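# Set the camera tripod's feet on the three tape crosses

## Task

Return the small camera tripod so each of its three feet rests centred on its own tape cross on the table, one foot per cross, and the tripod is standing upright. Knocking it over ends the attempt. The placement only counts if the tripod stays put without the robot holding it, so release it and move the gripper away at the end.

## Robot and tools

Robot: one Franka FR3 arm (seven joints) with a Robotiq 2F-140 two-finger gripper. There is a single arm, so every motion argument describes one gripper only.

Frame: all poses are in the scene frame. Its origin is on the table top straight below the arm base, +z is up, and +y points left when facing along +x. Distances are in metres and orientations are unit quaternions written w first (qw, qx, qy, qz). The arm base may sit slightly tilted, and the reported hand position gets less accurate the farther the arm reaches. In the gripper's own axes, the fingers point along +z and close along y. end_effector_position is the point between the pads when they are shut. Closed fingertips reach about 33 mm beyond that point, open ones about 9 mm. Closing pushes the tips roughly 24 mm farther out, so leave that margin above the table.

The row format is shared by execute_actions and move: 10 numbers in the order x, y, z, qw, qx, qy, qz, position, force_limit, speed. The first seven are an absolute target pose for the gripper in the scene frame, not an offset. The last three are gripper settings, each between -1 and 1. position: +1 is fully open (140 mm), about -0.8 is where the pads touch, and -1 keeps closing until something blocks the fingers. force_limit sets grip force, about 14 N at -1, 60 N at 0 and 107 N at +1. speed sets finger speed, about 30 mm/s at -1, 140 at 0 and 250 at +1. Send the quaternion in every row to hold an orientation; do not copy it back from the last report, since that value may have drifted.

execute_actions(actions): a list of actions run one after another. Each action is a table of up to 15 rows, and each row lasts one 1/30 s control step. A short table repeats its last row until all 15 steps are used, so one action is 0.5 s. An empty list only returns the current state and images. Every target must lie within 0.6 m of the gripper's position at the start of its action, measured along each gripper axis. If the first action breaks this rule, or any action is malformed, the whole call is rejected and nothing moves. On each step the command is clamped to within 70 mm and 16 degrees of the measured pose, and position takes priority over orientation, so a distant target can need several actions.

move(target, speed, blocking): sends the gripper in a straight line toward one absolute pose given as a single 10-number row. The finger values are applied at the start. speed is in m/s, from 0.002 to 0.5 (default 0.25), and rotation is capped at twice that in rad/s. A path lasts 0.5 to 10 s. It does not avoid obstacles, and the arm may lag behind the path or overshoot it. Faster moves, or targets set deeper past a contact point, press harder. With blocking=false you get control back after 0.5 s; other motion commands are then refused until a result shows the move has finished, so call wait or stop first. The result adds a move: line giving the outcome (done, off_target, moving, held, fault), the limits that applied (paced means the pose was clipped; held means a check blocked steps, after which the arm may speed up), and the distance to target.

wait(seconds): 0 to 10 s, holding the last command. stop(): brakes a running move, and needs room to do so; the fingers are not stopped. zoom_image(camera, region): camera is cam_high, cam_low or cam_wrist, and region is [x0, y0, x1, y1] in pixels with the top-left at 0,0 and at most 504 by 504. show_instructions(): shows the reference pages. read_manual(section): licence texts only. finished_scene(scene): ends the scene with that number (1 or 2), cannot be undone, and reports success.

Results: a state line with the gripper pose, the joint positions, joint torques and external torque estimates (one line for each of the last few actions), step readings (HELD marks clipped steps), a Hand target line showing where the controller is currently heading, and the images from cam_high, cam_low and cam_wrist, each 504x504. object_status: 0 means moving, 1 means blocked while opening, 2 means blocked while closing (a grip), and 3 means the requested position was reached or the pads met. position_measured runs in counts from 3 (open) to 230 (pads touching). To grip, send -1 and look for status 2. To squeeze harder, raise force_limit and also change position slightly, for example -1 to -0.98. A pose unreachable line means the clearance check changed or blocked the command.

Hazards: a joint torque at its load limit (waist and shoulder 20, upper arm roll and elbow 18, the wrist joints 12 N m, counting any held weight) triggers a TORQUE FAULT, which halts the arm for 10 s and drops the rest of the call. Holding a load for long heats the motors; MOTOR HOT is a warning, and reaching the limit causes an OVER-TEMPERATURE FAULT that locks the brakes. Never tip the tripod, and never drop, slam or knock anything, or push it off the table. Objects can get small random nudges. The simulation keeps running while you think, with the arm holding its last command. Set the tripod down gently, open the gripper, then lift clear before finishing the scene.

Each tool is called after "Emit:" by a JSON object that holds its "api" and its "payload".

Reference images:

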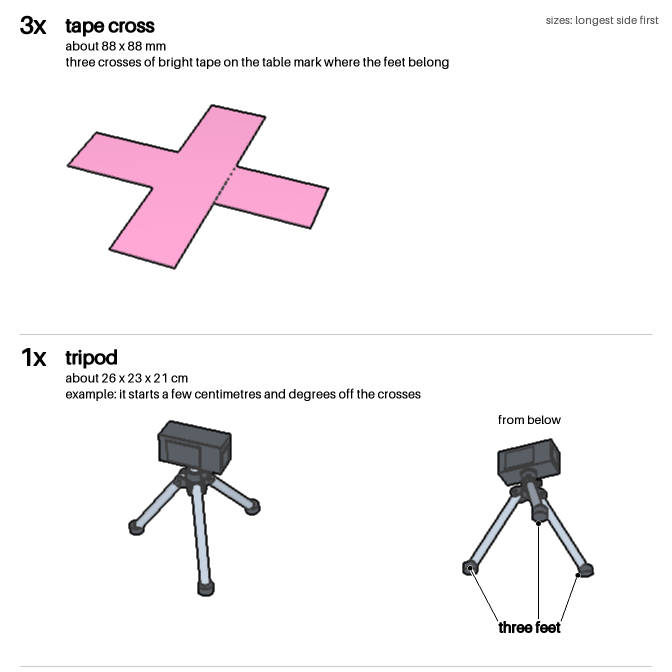

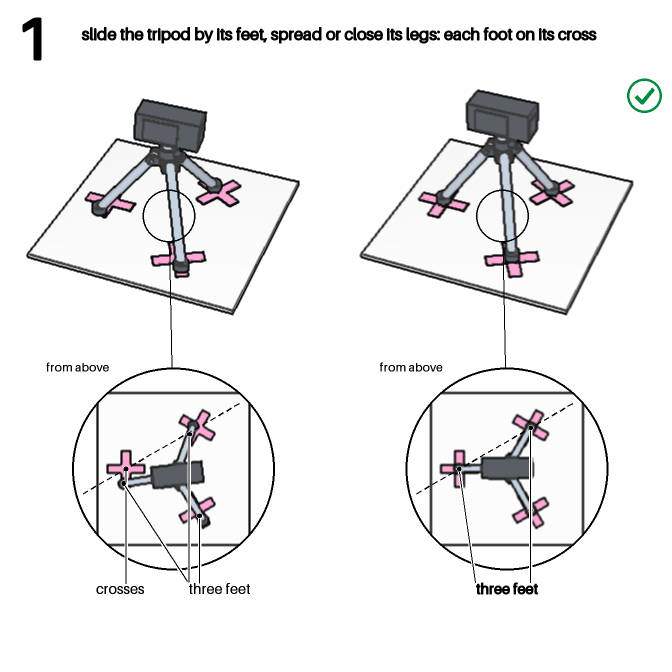

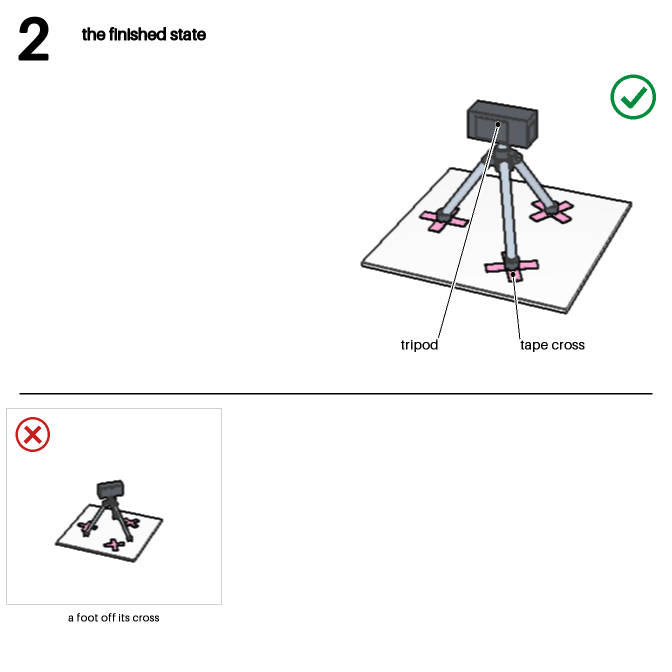

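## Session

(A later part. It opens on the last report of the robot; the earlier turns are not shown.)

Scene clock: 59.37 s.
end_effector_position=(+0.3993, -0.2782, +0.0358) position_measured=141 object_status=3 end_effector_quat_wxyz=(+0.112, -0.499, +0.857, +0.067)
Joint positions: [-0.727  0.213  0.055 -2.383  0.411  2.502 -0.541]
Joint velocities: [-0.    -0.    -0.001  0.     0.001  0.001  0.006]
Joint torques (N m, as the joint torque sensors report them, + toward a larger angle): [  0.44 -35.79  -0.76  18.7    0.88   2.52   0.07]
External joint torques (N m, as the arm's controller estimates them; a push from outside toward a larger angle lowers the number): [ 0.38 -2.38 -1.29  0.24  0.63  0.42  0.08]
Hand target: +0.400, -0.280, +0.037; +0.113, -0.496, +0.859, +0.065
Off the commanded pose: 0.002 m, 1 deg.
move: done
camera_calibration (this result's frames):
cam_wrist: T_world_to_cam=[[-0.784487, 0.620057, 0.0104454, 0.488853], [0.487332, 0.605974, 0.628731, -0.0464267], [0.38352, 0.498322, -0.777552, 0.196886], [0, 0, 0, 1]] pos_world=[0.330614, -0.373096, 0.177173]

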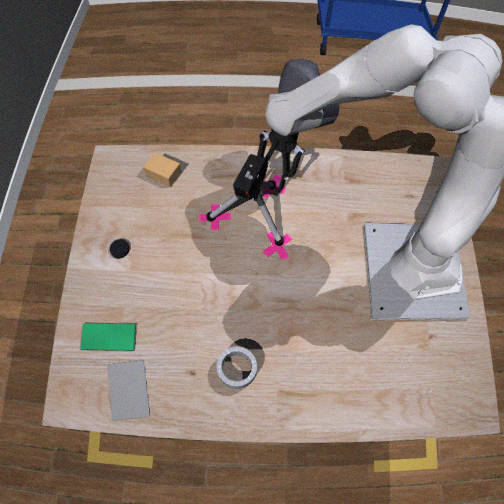

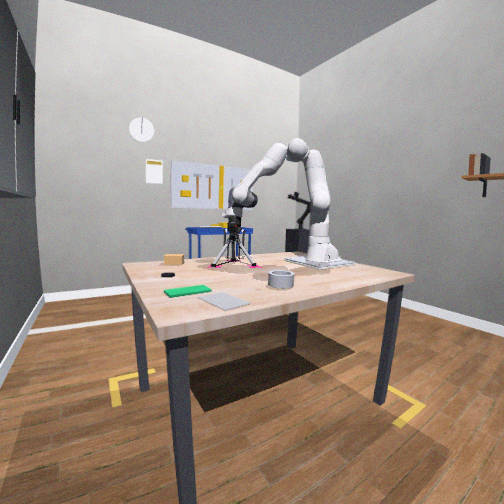

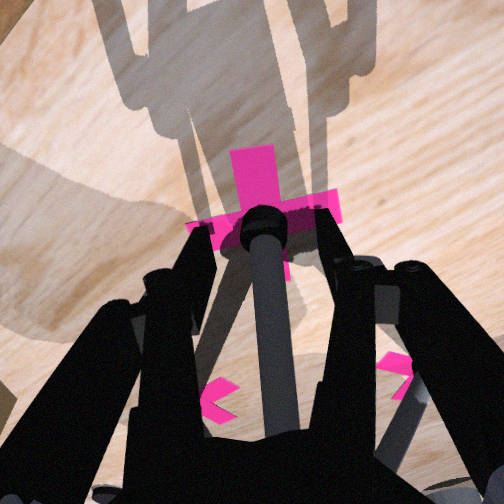

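Emit:
{"api": "move", "payload": {"target": [0.36,-0.31,0.3,-0.113,0.4957,-0.8586,-0.0653,-0.1,-0.7,0]}}

Emit:
{"api": "move", "payload": {"target": [0.36,-0.04,0.3,0.1158,0.4577,0.8794,-0.0603,-0.1,-0.7,0], "speed": 0.35}}

Emit:
{"api": "move", "payload": {"target": [0.380,-0.07,0.08,0.1158,0.4577,0.8794,-0.0603,-0.1,-0.7,0], "speed": 0.15}}

Scene clock: 70.00 s.
end_effector_position=(+0.3633, -0.3094, +0.3014) position_measured=141 object_status=3 end_effector_quat_wxyz=(+0.117, -0.499, +0.856, +0.065)
Joint positions: [-0.792 -0.196 -0.021 -2.125  0.256  1.84  -0.42 ]
Joint velocities: [-0.     0.001 -0.     0.     0.001 -0.01   0.006]
Joint torques (N m, as the joint torque sensors report them, + toward a larger angle): [ -0.36 -24.9   -1.53  25.27   0.55   1.99  -0.04]
External joint torques (N m, as the arm's controller estimates them; a push from outside toward a larger angle lowers the number): [-0.47  0.52 -1.52  0.98 -0.59 -0.2  -0.03]
Hand target: +0.362, -0.310, +0.301; +0.116, -0.496, +0.858, +0.066
Off the commanded pose: 0.004 m, 1 deg.
move: off_target
camera_calibration (this result's frames):
cam_wrist: T_world_to_cam=[[-0.784484, 0.620146, 0.00186265, 0.479738], [0.480311, 0.605687, 0.634385, -0.176207], [0.392283, 0.49856, -0.773015, 0.428279], [0, 0, 0, 1]] pos_world=[0.292974, -0.404304, 0.441955]

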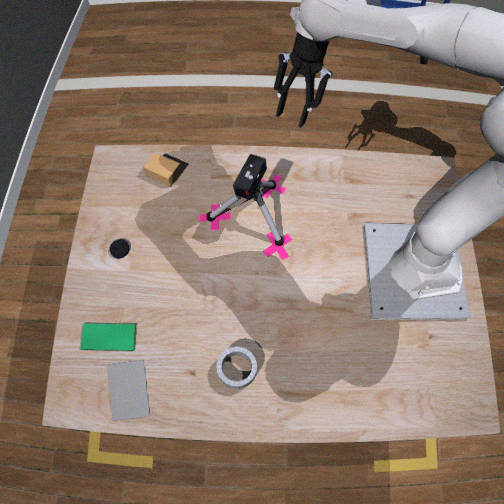

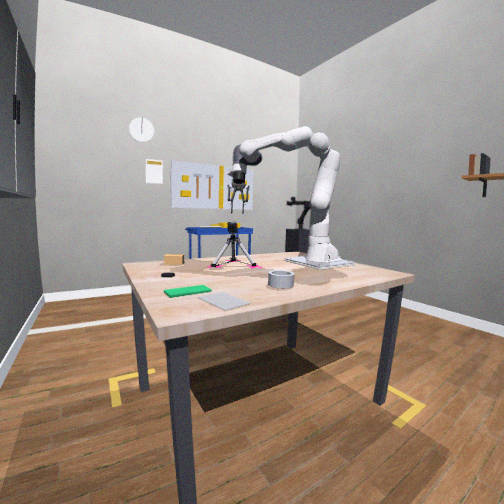

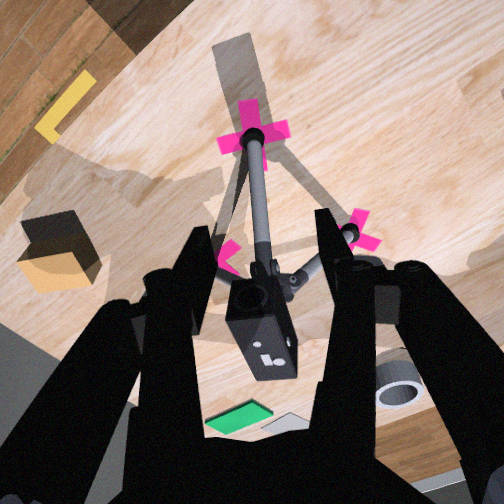

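Scene clock: 73.97 s.
end_effector_position=(+0.3661, -0.0325, +0.3078) position_measured=141 object_status=3 end_effector_quat_wxyz=(+0.120, +0.445, +0.886, -0.055)
Joint positions: [-1.288 -1.541  0.855 -2.55   0.92   1.493  1.634]
Joint velocities: [-0.001 -0.002  0.     0.001  0.001 -0.005  0.029]
Joint torques (N m, as the joint torque sensors report them, + toward a larger angle): [ -0.36  17.07 -20.05  12.17   1.39   2.77   0.01]
External joint torques (N m, as the arm's controller estimates them; a push from outside toward a larger angle lowers the number): [-0.4  -0.28  0.36  0.66  0.63 -0.2   0.02]
Hand target: +0.367, -0.032, +0.308; +0.120, +0.450, +0.883, -0.054
Off the commanded pose: 0.012 m, 2 deg.
move: off_target; limits=paced
camera_calibration (this result's frames):
cam_wrist: T_world_to_cam=[[0.883884, 0.467363, 0.0179164, -0.310501], [0.353126, -0.691975, 0.629661, -0.343494], [0.306678, -0.55022, -0.776664, 0.292468], [0, 0, 0, 1]] pos_world=[0.30605, 0.0683489, 0.448997]

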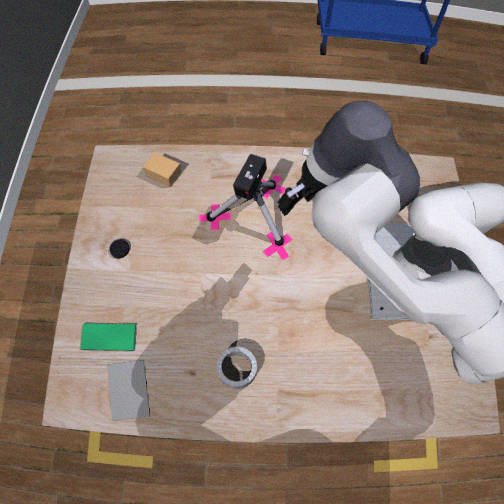

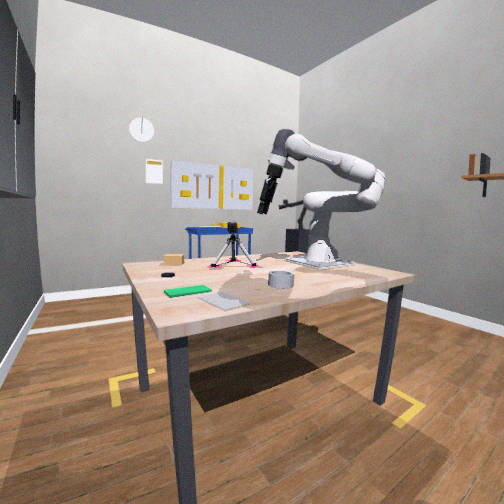

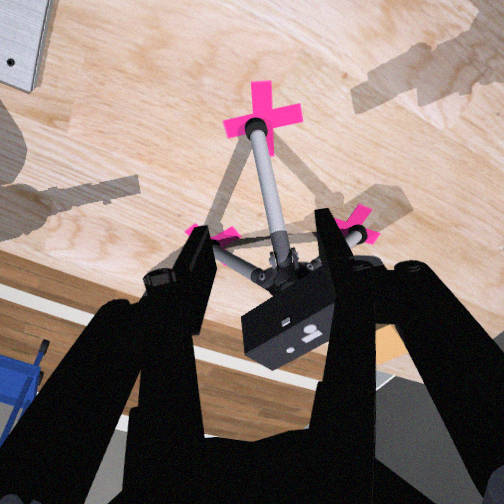

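Scene clock: 76.10 s.
end_effector_position=(+0.3825, -0.0623, +0.0771) position_measured=141 object_status=3 end_effector_quat_wxyz=(+0.112, +0.458, +0.880, -0.058)
Joint positions: [-1.231 -1.628  1.532 -2.786  1.541  1.76   1.615]
Joint velocities: [-0.001 -0.     0.001  0.     0.007  0.008 -0.004]
Joint torques (N m, as the joint torque sensors report them, + toward a larger angle): [ -0.72  13.43 -21.24  -0.61   1.47   3.35  -0.31]
External joint torques (N m, as the arm's controller estimates them; a push from outside toward a larger angle lowers the number): [-0.9  -0.81  1.01 -0.74  0.66  0.42 -0.3 ]
Hand target: +0.383, -0.064, +0.077; +0.114, +0.457, +0.880, -0.058
Off the commanded pose: 0.009 m, 1 deg.
move: off_target
camera_calibration (this result's frames):
cam_wrist: T_world_to_cam=[[0.897393, 0.441169, 0.00743033, -0.31295], [0.341563, -0.705246, 0.62126, -0.220392], [0.279321, -0.554976, -0.78357, 0.102554], [0, 0, 0, 1]] pos_world=[0.327471, 0.0395486, 0.219604]

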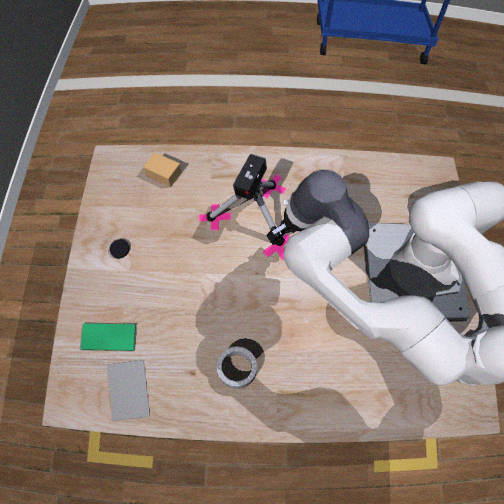

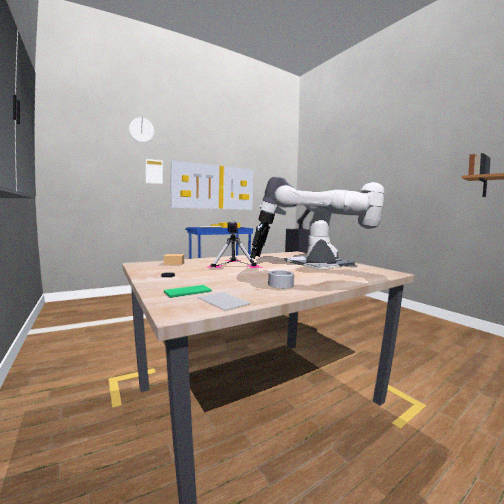

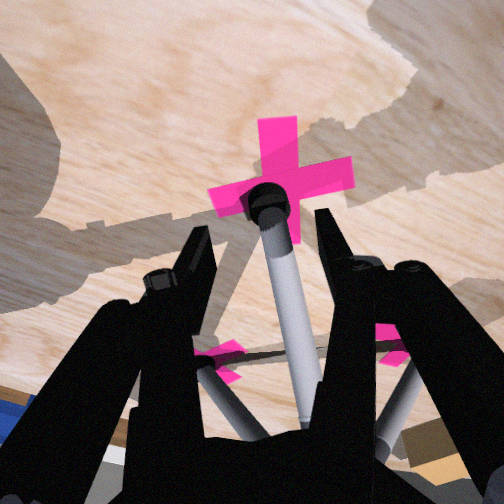

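Emit:
{"api": "move", "payload": {"target": [0.389,-0.067,0.037,0.1158,0.4577,0.8794,-0.0603,-0.2,-0.7,0], "speed": 0.04}}

Emit:
{"api": "zoom_image", "payload": {"camera": "cam_low", "region": [210, 220, 280, 290]}}

Scene clock: 81.63 s.
end_effector_position=(+0.3876, -0.0654, +0.0366) position_measured=154 object_status=3 end_effector_quat_wxyz=(+0.113, +0.457, +0.880, -0.060)
Joint positions: [-1.246 -1.632  1.67  -2.769  1.669  1.811  1.614]
Joint velocities: [-0.001 -0.001  0.004  0.002  0.014  0.009  0.002]
Joint torques (N m, as the joint torque sensors report them, + toward a larger angle): [ -0.55  13.47 -21.76  -2.08   1.46   3.4    0.  ]
External joint torques (N m, as the arm's controller estimates them; a push from outside toward a larger angle lowers the number): [-0.68 -0.86  0.74  0.68  0.66  0.45  0.01]
Hand target: +0.389, -0.066, +0.037; +0.116, +0.458, +0.879, -0.060
Off the commanded pose: 0.002 m, 0 deg.
move: done
camera_calibration (this result's frames):
cam_wrist: T_world_to_cam=[[0.896569, 0.442878, 0.00479793, -0.315288], [0.34301, -0.701168, 0.625066, -0.199567], [0.280192, -0.558769, -0.780557, 0.0669769], [0, 0, 0, 1]] pos_world=[0.332365, 0.0371286, 0.178535]

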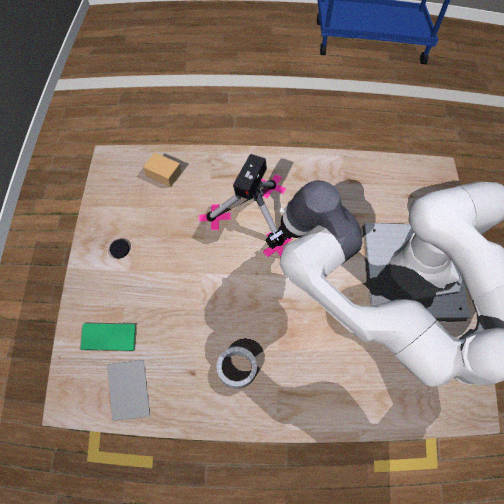

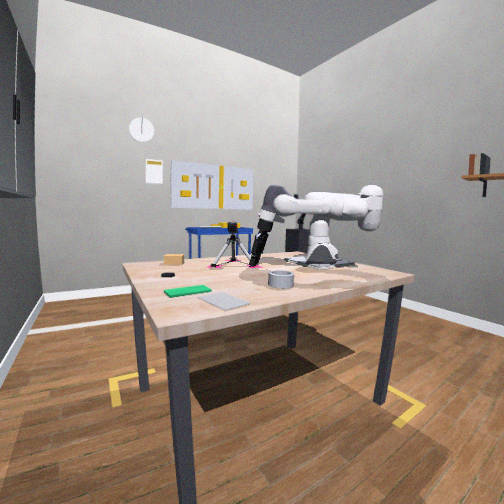

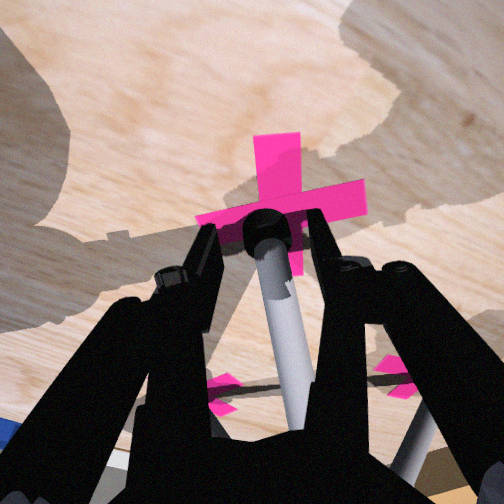

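Region (210, 220, 280, 290) of cam_low's 504x504 image, scaled by 7.200, with more detail than that image has.

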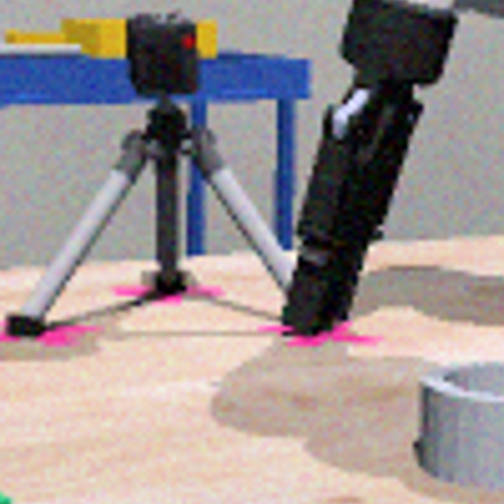

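Emit:
{"api": "move", "payload": {"target": [0.390,-0.067,0.040,0.1158,0.4577,0.8794,-0.0603,-1,-0.9,-0.8], "speed": 0.02}}

Emit:
{"api": "move", "payload": {"target": [0.390,-0.066,0.044,0.1158,0.4577,0.8794,-0.0603,-1,-0.9,-0.8], "speed": 0.01}}

Emit:
{"api": "move", "payload": {"target": [0.395,-0.053,0.044,0.1136,0.4882,0.8629,-0.0643,-1,-0.9,-0.8], "speed": 0.02}}

Emit:
{"api": "zoom_image", "payload": {"camera": "cam_high", "region": [180, 140, 320, 280]}}

Scene clock: 86.07 s.
end_effector_position=(+0.3893, -0.0660, +0.0390) position_measured=194 object_status=2 end_effector_quat_wxyz=(+0.115, +0.458, +0.880, -0.059)
Joint positions: [-1.249 -1.632  1.663 -2.768  1.666  1.811  1.614]
Joint velocities: [-0.    -0.    -0.002  0.001 -0.001 -0.002  0.002]
Joint torques (N m, as the joint torque sensors report them, + toward a larger angle): [ -0.51  13.58 -23.94  -2.27   0.05   3.12  -0.15]
External joint torques (N m, as the arm's controller estimates them; a push from outside toward a larger angle lowers the number): [-0.63 -0.73 -1.4   0.33 -0.76  0.17 -0.15]
Hand target: +0.390, -0.067, +0.040; +0.116, +0.458, +0.879, -0.060
Off the commanded pose: 0.002 m, 0 deg.
move: done
camera_calibration (this result's frames):
cam_wrist: T_world_to_cam=[[0.897294, 0.441352, 0.00852291, -0.317084], [0.339186, -0.701684, 0.626572, -0.200666], [0.282519, -0.559328, -0.779317, 0.0670062], [0, 0, 0, 1]] pos_world=[0.333651, 0.03662, 0.180653]

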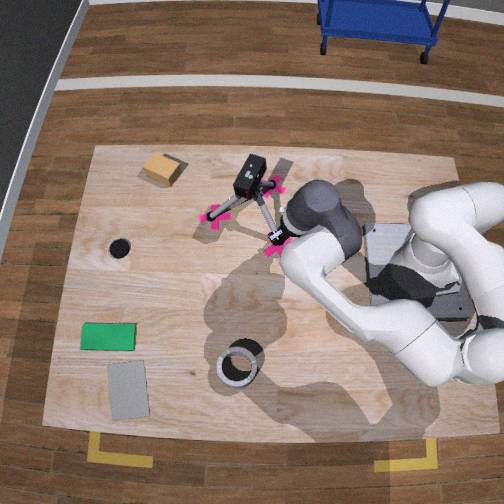

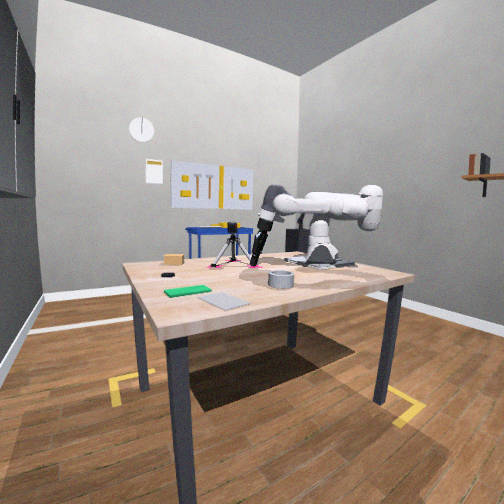

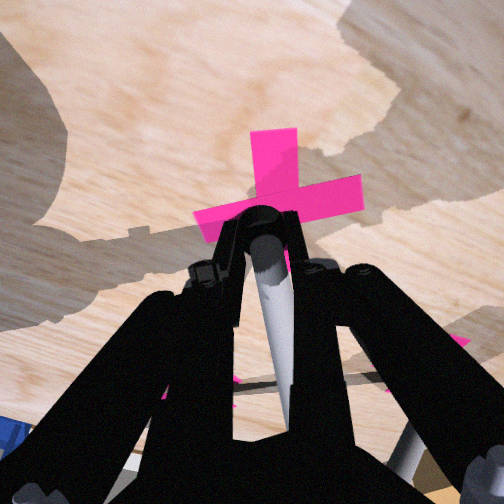

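Scene clock: 86.80 s.
end_effector_position=(+0.3895, -0.0662, +0.0431) position_measured=194 object_status=2 end_effector_quat_wxyz=(+0.115, +0.458, +0.880, -0.060)
Joint positions: [-1.249 -1.632  1.65  -2.768  1.653  1.808  1.614]
Joint velocities: [-0.    -0.    -0.004  0.001 -0.004 -0.001  0.001]
Joint torques (N m, as the joint torque sensors report them, + toward a larger angle): [  0.84  14.12 -23.67  -2.35   0.13   3.05  -0.01]
External joint torques (N m, as the arm's controller estimates them; a push from outside toward a larger angle lowers the number): [ 0.78 -0.19 -1.18  0.07 -0.66  0.09  0.  ]
Hand target: +0.390, -0.066, +0.044; +0.116, +0.458, +0.879, -0.060
Off the commanded pose: 0.001 m, 0 deg.
move: done
camera_calibration (this result's frames):
cam_wrist: T_world_to_cam=[[0.897119, 0.441728, 0.00726644, -0.317044], [0.339747, -0.700328, 0.627784, -0.203631], [0.282399, -0.560728, -0.778354, 0.0699431], [0, 0, 0, 1]] pos_world=[0.333858, 0.0366579, 0.184581]

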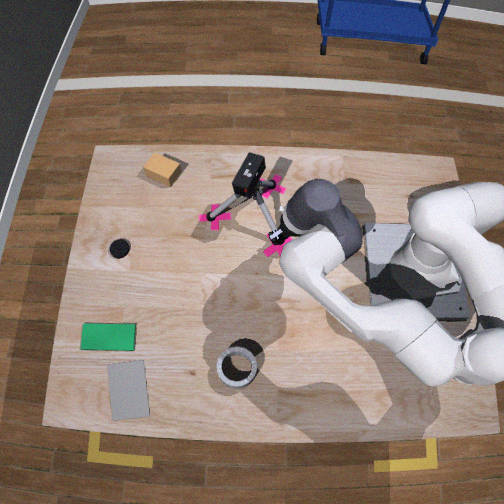

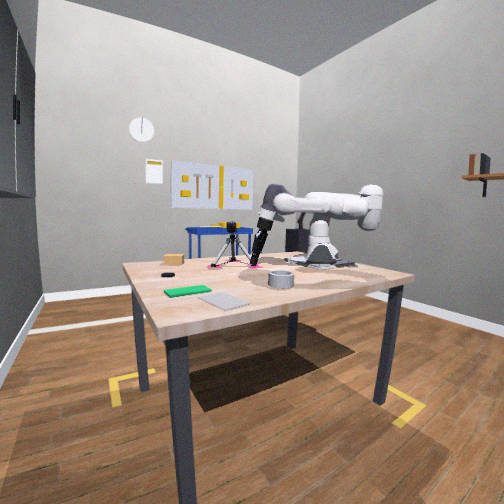

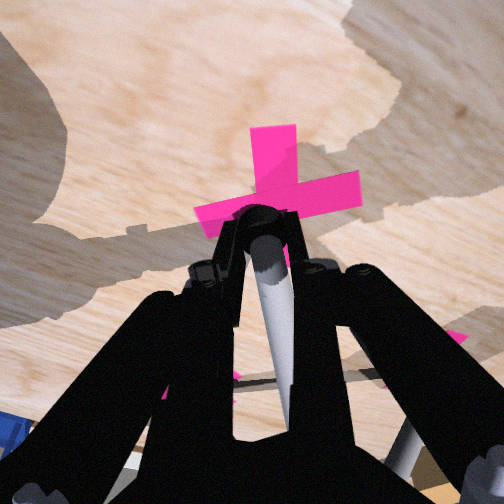

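Scene clock: 88.77 s.
end_effector_position=(+0.3935, -0.0550, +0.0435) position_measured=194 object_status=2 end_effector_quat_wxyz=(+0.113, +0.484, +0.865, -0.066)
Joint positions: [-1.237 -1.632  1.645 -2.74   1.617  1.806  1.719]
Joint velocities: [ 0.    -0.001 -0.001  0.    -0.003 -0.001  0.032]
Joint torques (N m, as the joint torque sensors report them, + toward a larger angle): [  2.04  15.31 -24.29  -1.62   0.15   3.     0.14]
External joint torques (N m, as the arm's controller estimates them; a push from outside toward a larger angle lowers the number): [ 2.02  0.56 -1.21  0.76 -0.59  0.05  0.15]
Hand target: +0.395, -0.053, +0.044; +0.113, +0.488, +0.863, -0.065
Off the commanded pose: 0.003 m, 1 deg.
move: done
camera_calibration (this result's frames):
cam_wrist: T_world_to_cam=[[0.922599, 0.385748, 0.00300056, -0.338553], [0.298245, -0.718209, 0.62867, -0.182113], [0.244663, -0.579116, -0.777666, 0.0892403], [0, 0, 0, 1]] pos_world=[0.344829, 0.0514814, 0.184904]

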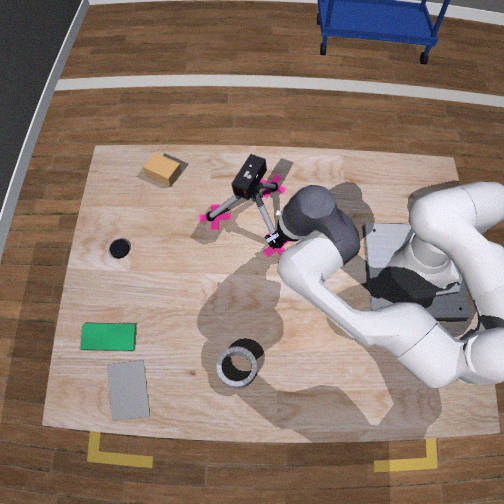

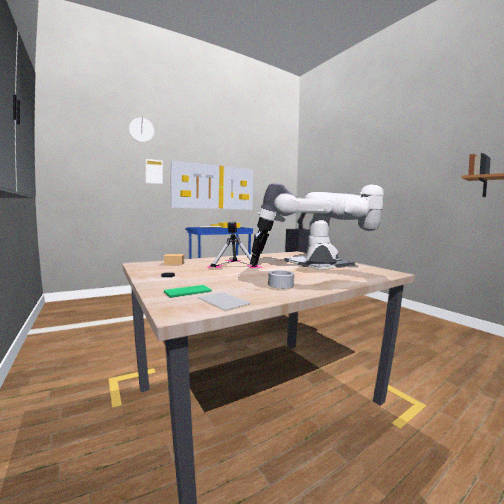

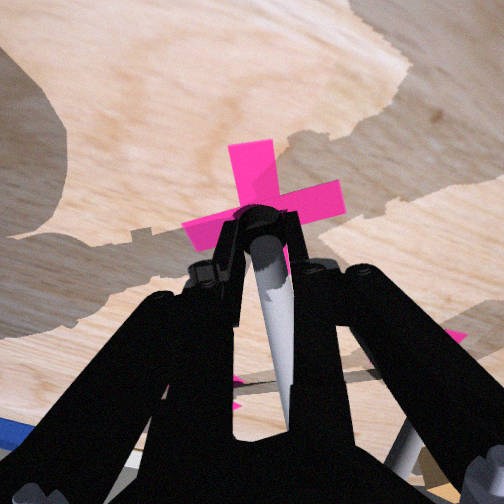

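Region (180, 140, 320, 280) of cam_high's 504x504 image, scaled by 3.600, with more detail than that image has.

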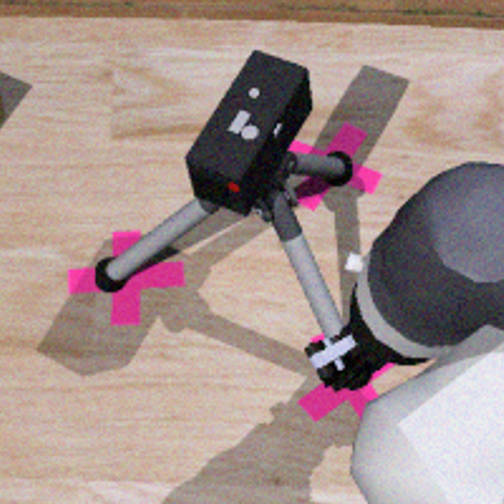

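Emit:
{"api": "move", "payload": {"target": [0.394,-0.053,0.044,0.1152,0.4654,0.8753,-0.0613,-1,-0.9,-0.8], "speed": 0.02}}

Emit:
{"api": "move", "payload": {"target": [0.394,-0.053,0.039,0.1152,0.4654,0.8753,-0.0613,-1,-0.9,-0.8], "speed": 0.01}}

Emit:
{"api": "move", "payload": {"target": [0.394,-0.053,0.040,0.1152,0.4654,0.8753,-0.0613,-0.1,-0.9,-0.3]}}

Emit:
{"api": "move", "payload": {"target": [0.38,-0.02,0.31,0.1152,0.4654,0.8753,-0.0613,-0.1,-0.9,-0.3]}}

Emit:
{"api": "zoom_image", "payload": {"camera": "cam_high", "region": [180, 140, 320, 280]}}

Scene clock: 95.77 s.
end_effector_position=(+0.3931, -0.0538, +0.0437) position_measured=194 object_status=2 end_effector_quat_wxyz=(+0.114, +0.472, +0.872, -0.062)
Joint positions: [-1.229 -1.632  1.645 -2.749  1.629  1.805  1.686]
Joint velocities: [-0.     0.001  0.001 -0.     0.002  0.    -0.019]
Joint torques (N m, as the joint torque sensors report them, + toward a larger angle): [  2.41  14.74 -22.56  -3.31   1.69   3.36  -0.58]
External joint torques (N m, as the arm's controller estimates them; a push from outside toward a larger angle lowers the number): [ 2.28  0.09  0.34 -1.08  0.92  0.42 -0.57]
Hand target: +0.394, -0.053, +0.044; +0.115, +0.465, +0.875, -0.061
Off the commanded pose: 0.001 m, 1 deg.
move: done
camera_calibration (this result's frames):
cam_wrist: T_world_to_cam=[[0.910755, 0.412896, 0.00651679, -0.332713], [0.317849, -0.711003, 0.627253, -0.188496], [0.263624, -0.569202, -0.778788, 0.083312], [0, 0, 0, 1]] pos_world=[0.340971, 0.0507761, 0.185285]

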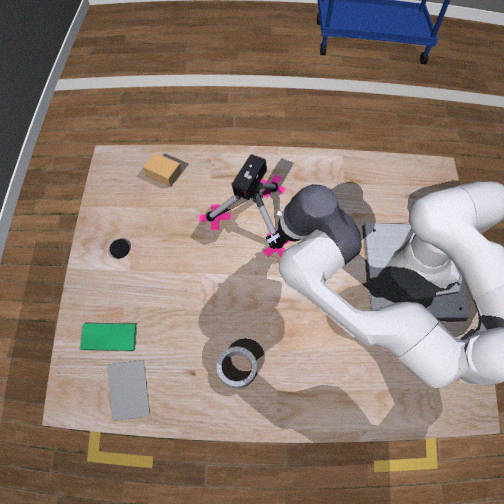

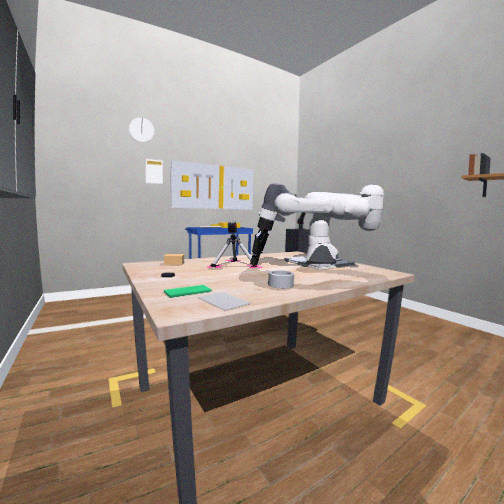

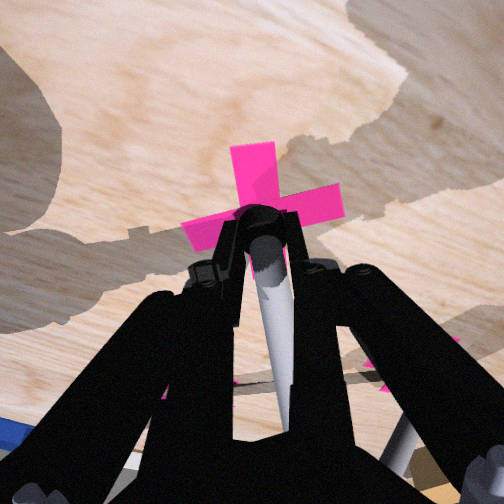

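Scene clock: 96.70 s.
end_effector_position=(+0.3923, -0.0533, +0.0386) position_measured=194 object_status=2 end_effector_quat_wxyz=(+0.112, +0.470, +0.873, -0.061)
Joint positions: [-1.229 -1.632  1.66  -2.749  1.643  1.808  1.683]
Joint velocities: [ 0.002  0.001  0.    -0.001  0.001 -0.    -0.005]
Joint torques (N m, as the joint torque sensors report them, + toward a larger angle): [  2.06  13.96 -21.95  -2.87   2.15   3.68  -0.57]
External joint torques (N m, as the arm's controller estimates them; a push from outside toward a larger angle lowers the number): [ 1.96 -0.69  0.93 -0.25  1.37  0.73 -0.56]
Hand target: +0.394, -0.053, +0.039; +0.115, +0.465, +0.875, -0.061
Off the commanded pose: 0.002 m, 1 deg.
move: done
camera_calibration (this result's frames):
cam_wrist: T_world_to_cam=[[0.909653, 0.415337, 0.00524555, -0.331511], [0.321222, -0.71142, 0.625058, -0.185967], [0.263341, -0.566901, -0.78056, 0.080132], [0, 0, 0, 1]] pos_world=[0.340194, 0.050815, 0.180527]

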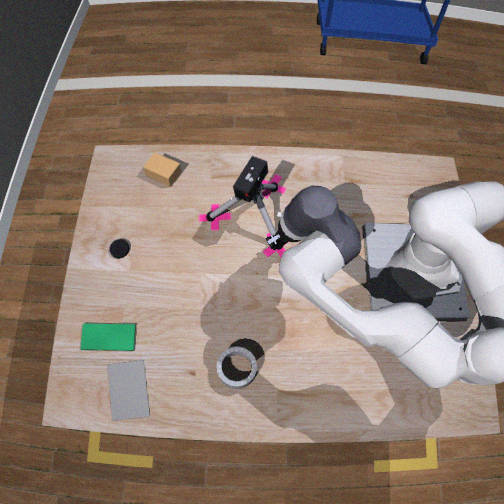

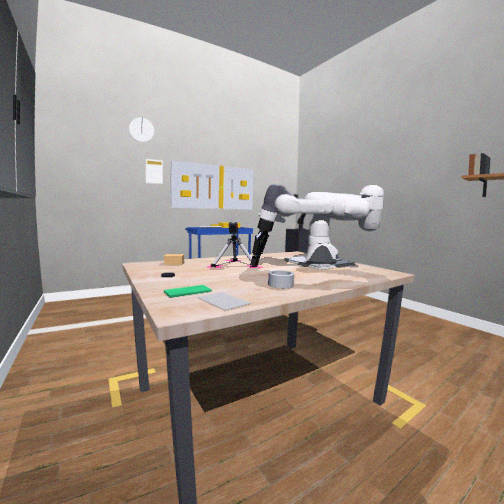

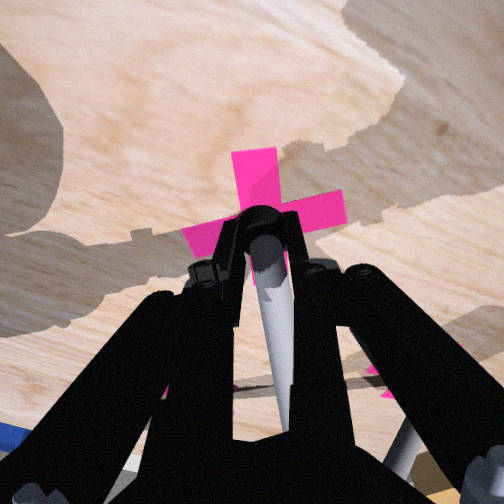

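Scene clock: 97.40 s.
end_effector_position=(+0.3925, -0.0533, +0.0387) position_measured=141 object_status=3 end_effector_quat_wxyz=(+0.113, +0.468, +0.874, -0.062)
Joint positions: [-1.228 -1.632  1.66  -2.749  1.643  1.809  1.679]
Joint velocities: [ 0.     0.001 -0.     0.001  0.001  0.002 -0.005]
Joint torques (N m, as the joint torque sensors report them, + toward a larger angle): [  1.8   14.01 -23.73  -3.31   1.35   3.39  -0.38]
External joint torques (N m, as the arm's controller estimates them; a push from outside toward a larger angle lowers the number): [ 1.69 -0.61 -0.83 -0.74  0.57  0.44 -0.38]
Hand target: +0.394, -0.053, +0.040; +0.115, +0.465, +0.875, -0.061
Off the commanded pose: 0.002 m, 0 deg.
move: done
camera_calibration (this result's frames):
cam_wrist: T_world_to_cam=[[0.907662, 0.419679, 0.00435497, -0.330634], [0.324894, -0.709157, 0.625732, -0.187425], [0.265695, -0.566538, -0.780026, 0.079295], [0, 0, 0, 1]] pos_world=[0.339929, 0.0507697, 0.18057]

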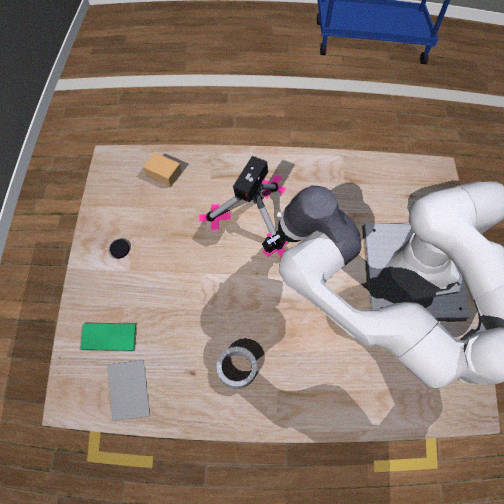

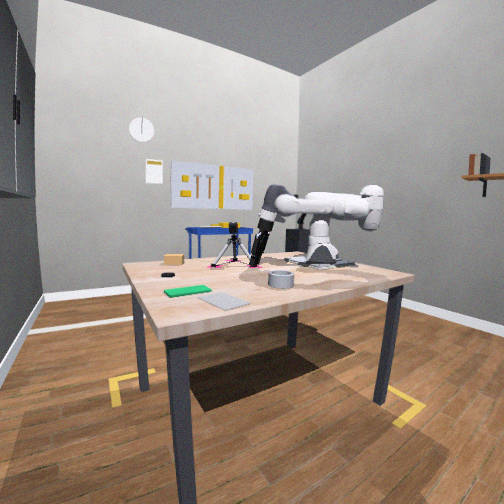

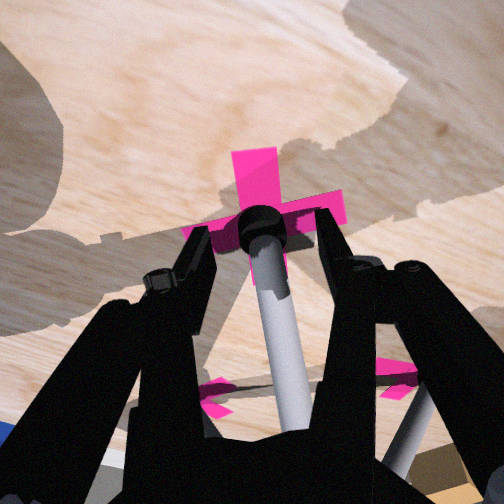

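Scene clock: 99.17 s.
end_effector_position=(+0.3770, -0.0273, +0.3125) position_measured=141 object_status=3 end_effector_quat_wxyz=(+0.119, +0.464, +0.876, -0.064)
Joint positions: [-1.298 -1.517  0.876 -2.501  0.91   1.497  1.705]
Joint velocities: [-0.002 -0.     0.001  0.001 -0.003 -0.01   0.004]
Joint torques (N m, as the joint torque sensors report them, + toward a larger angle): [ -0.59  19.83 -22.78  11.79   0.08   2.76   0.  ]
External joint torques (N m, as the arm's controller estimates them; a push from outside toward a larger angle lowers the number): [-0.65  2.07 -1.5   0.64 -0.6  -0.21  0.  ]
Hand target: +0.376, -0.027, +0.313; +0.117, +0.466, +0.875, -0.063
Off the commanded pose: 0.008 m, 1 deg.
move: off_target
camera_calibration (this result's frames):
cam_wrist: T_world_to_cam=[[0.903386, 0.428763, 0.00750693, -0.327864], [0.32685, -0.69978, 0.635198, -0.338711], [0.277603, -0.571376, -0.772313, 0.304637], [0, 0, 0, 1]] pos_world=[0.322327, 0.077615, 0.452885]

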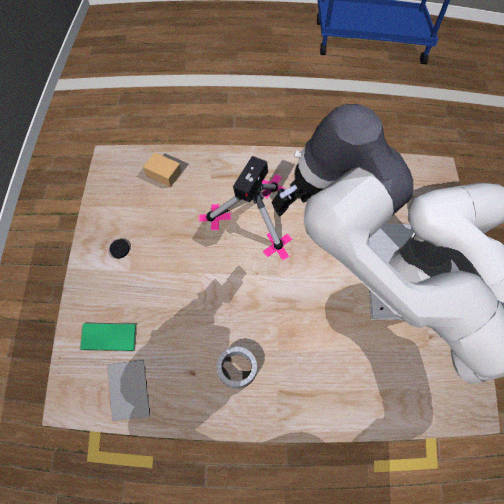

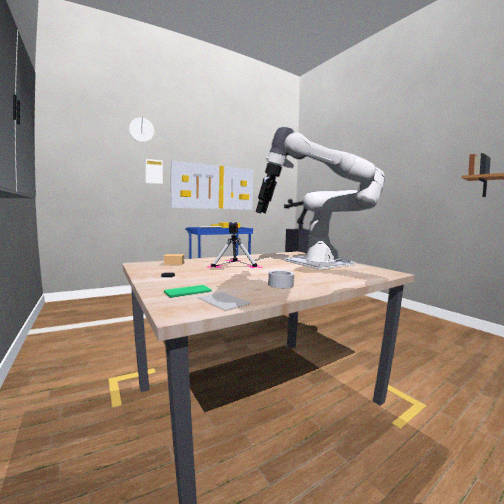

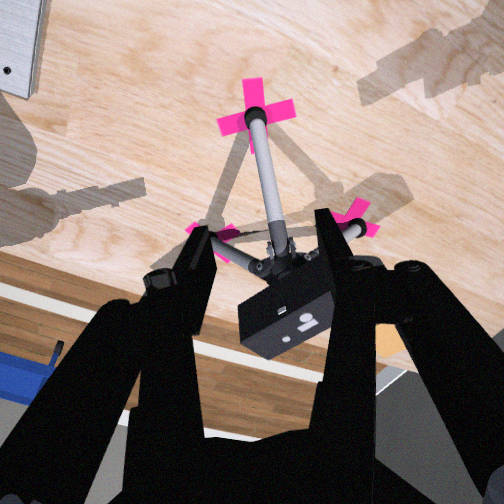

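Region (180, 140, 320, 280) of cam_high's 504x504 image, scaled by 3.600, with more detail than that image has.

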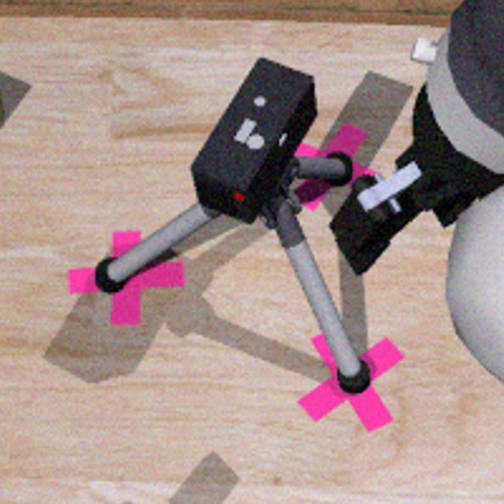

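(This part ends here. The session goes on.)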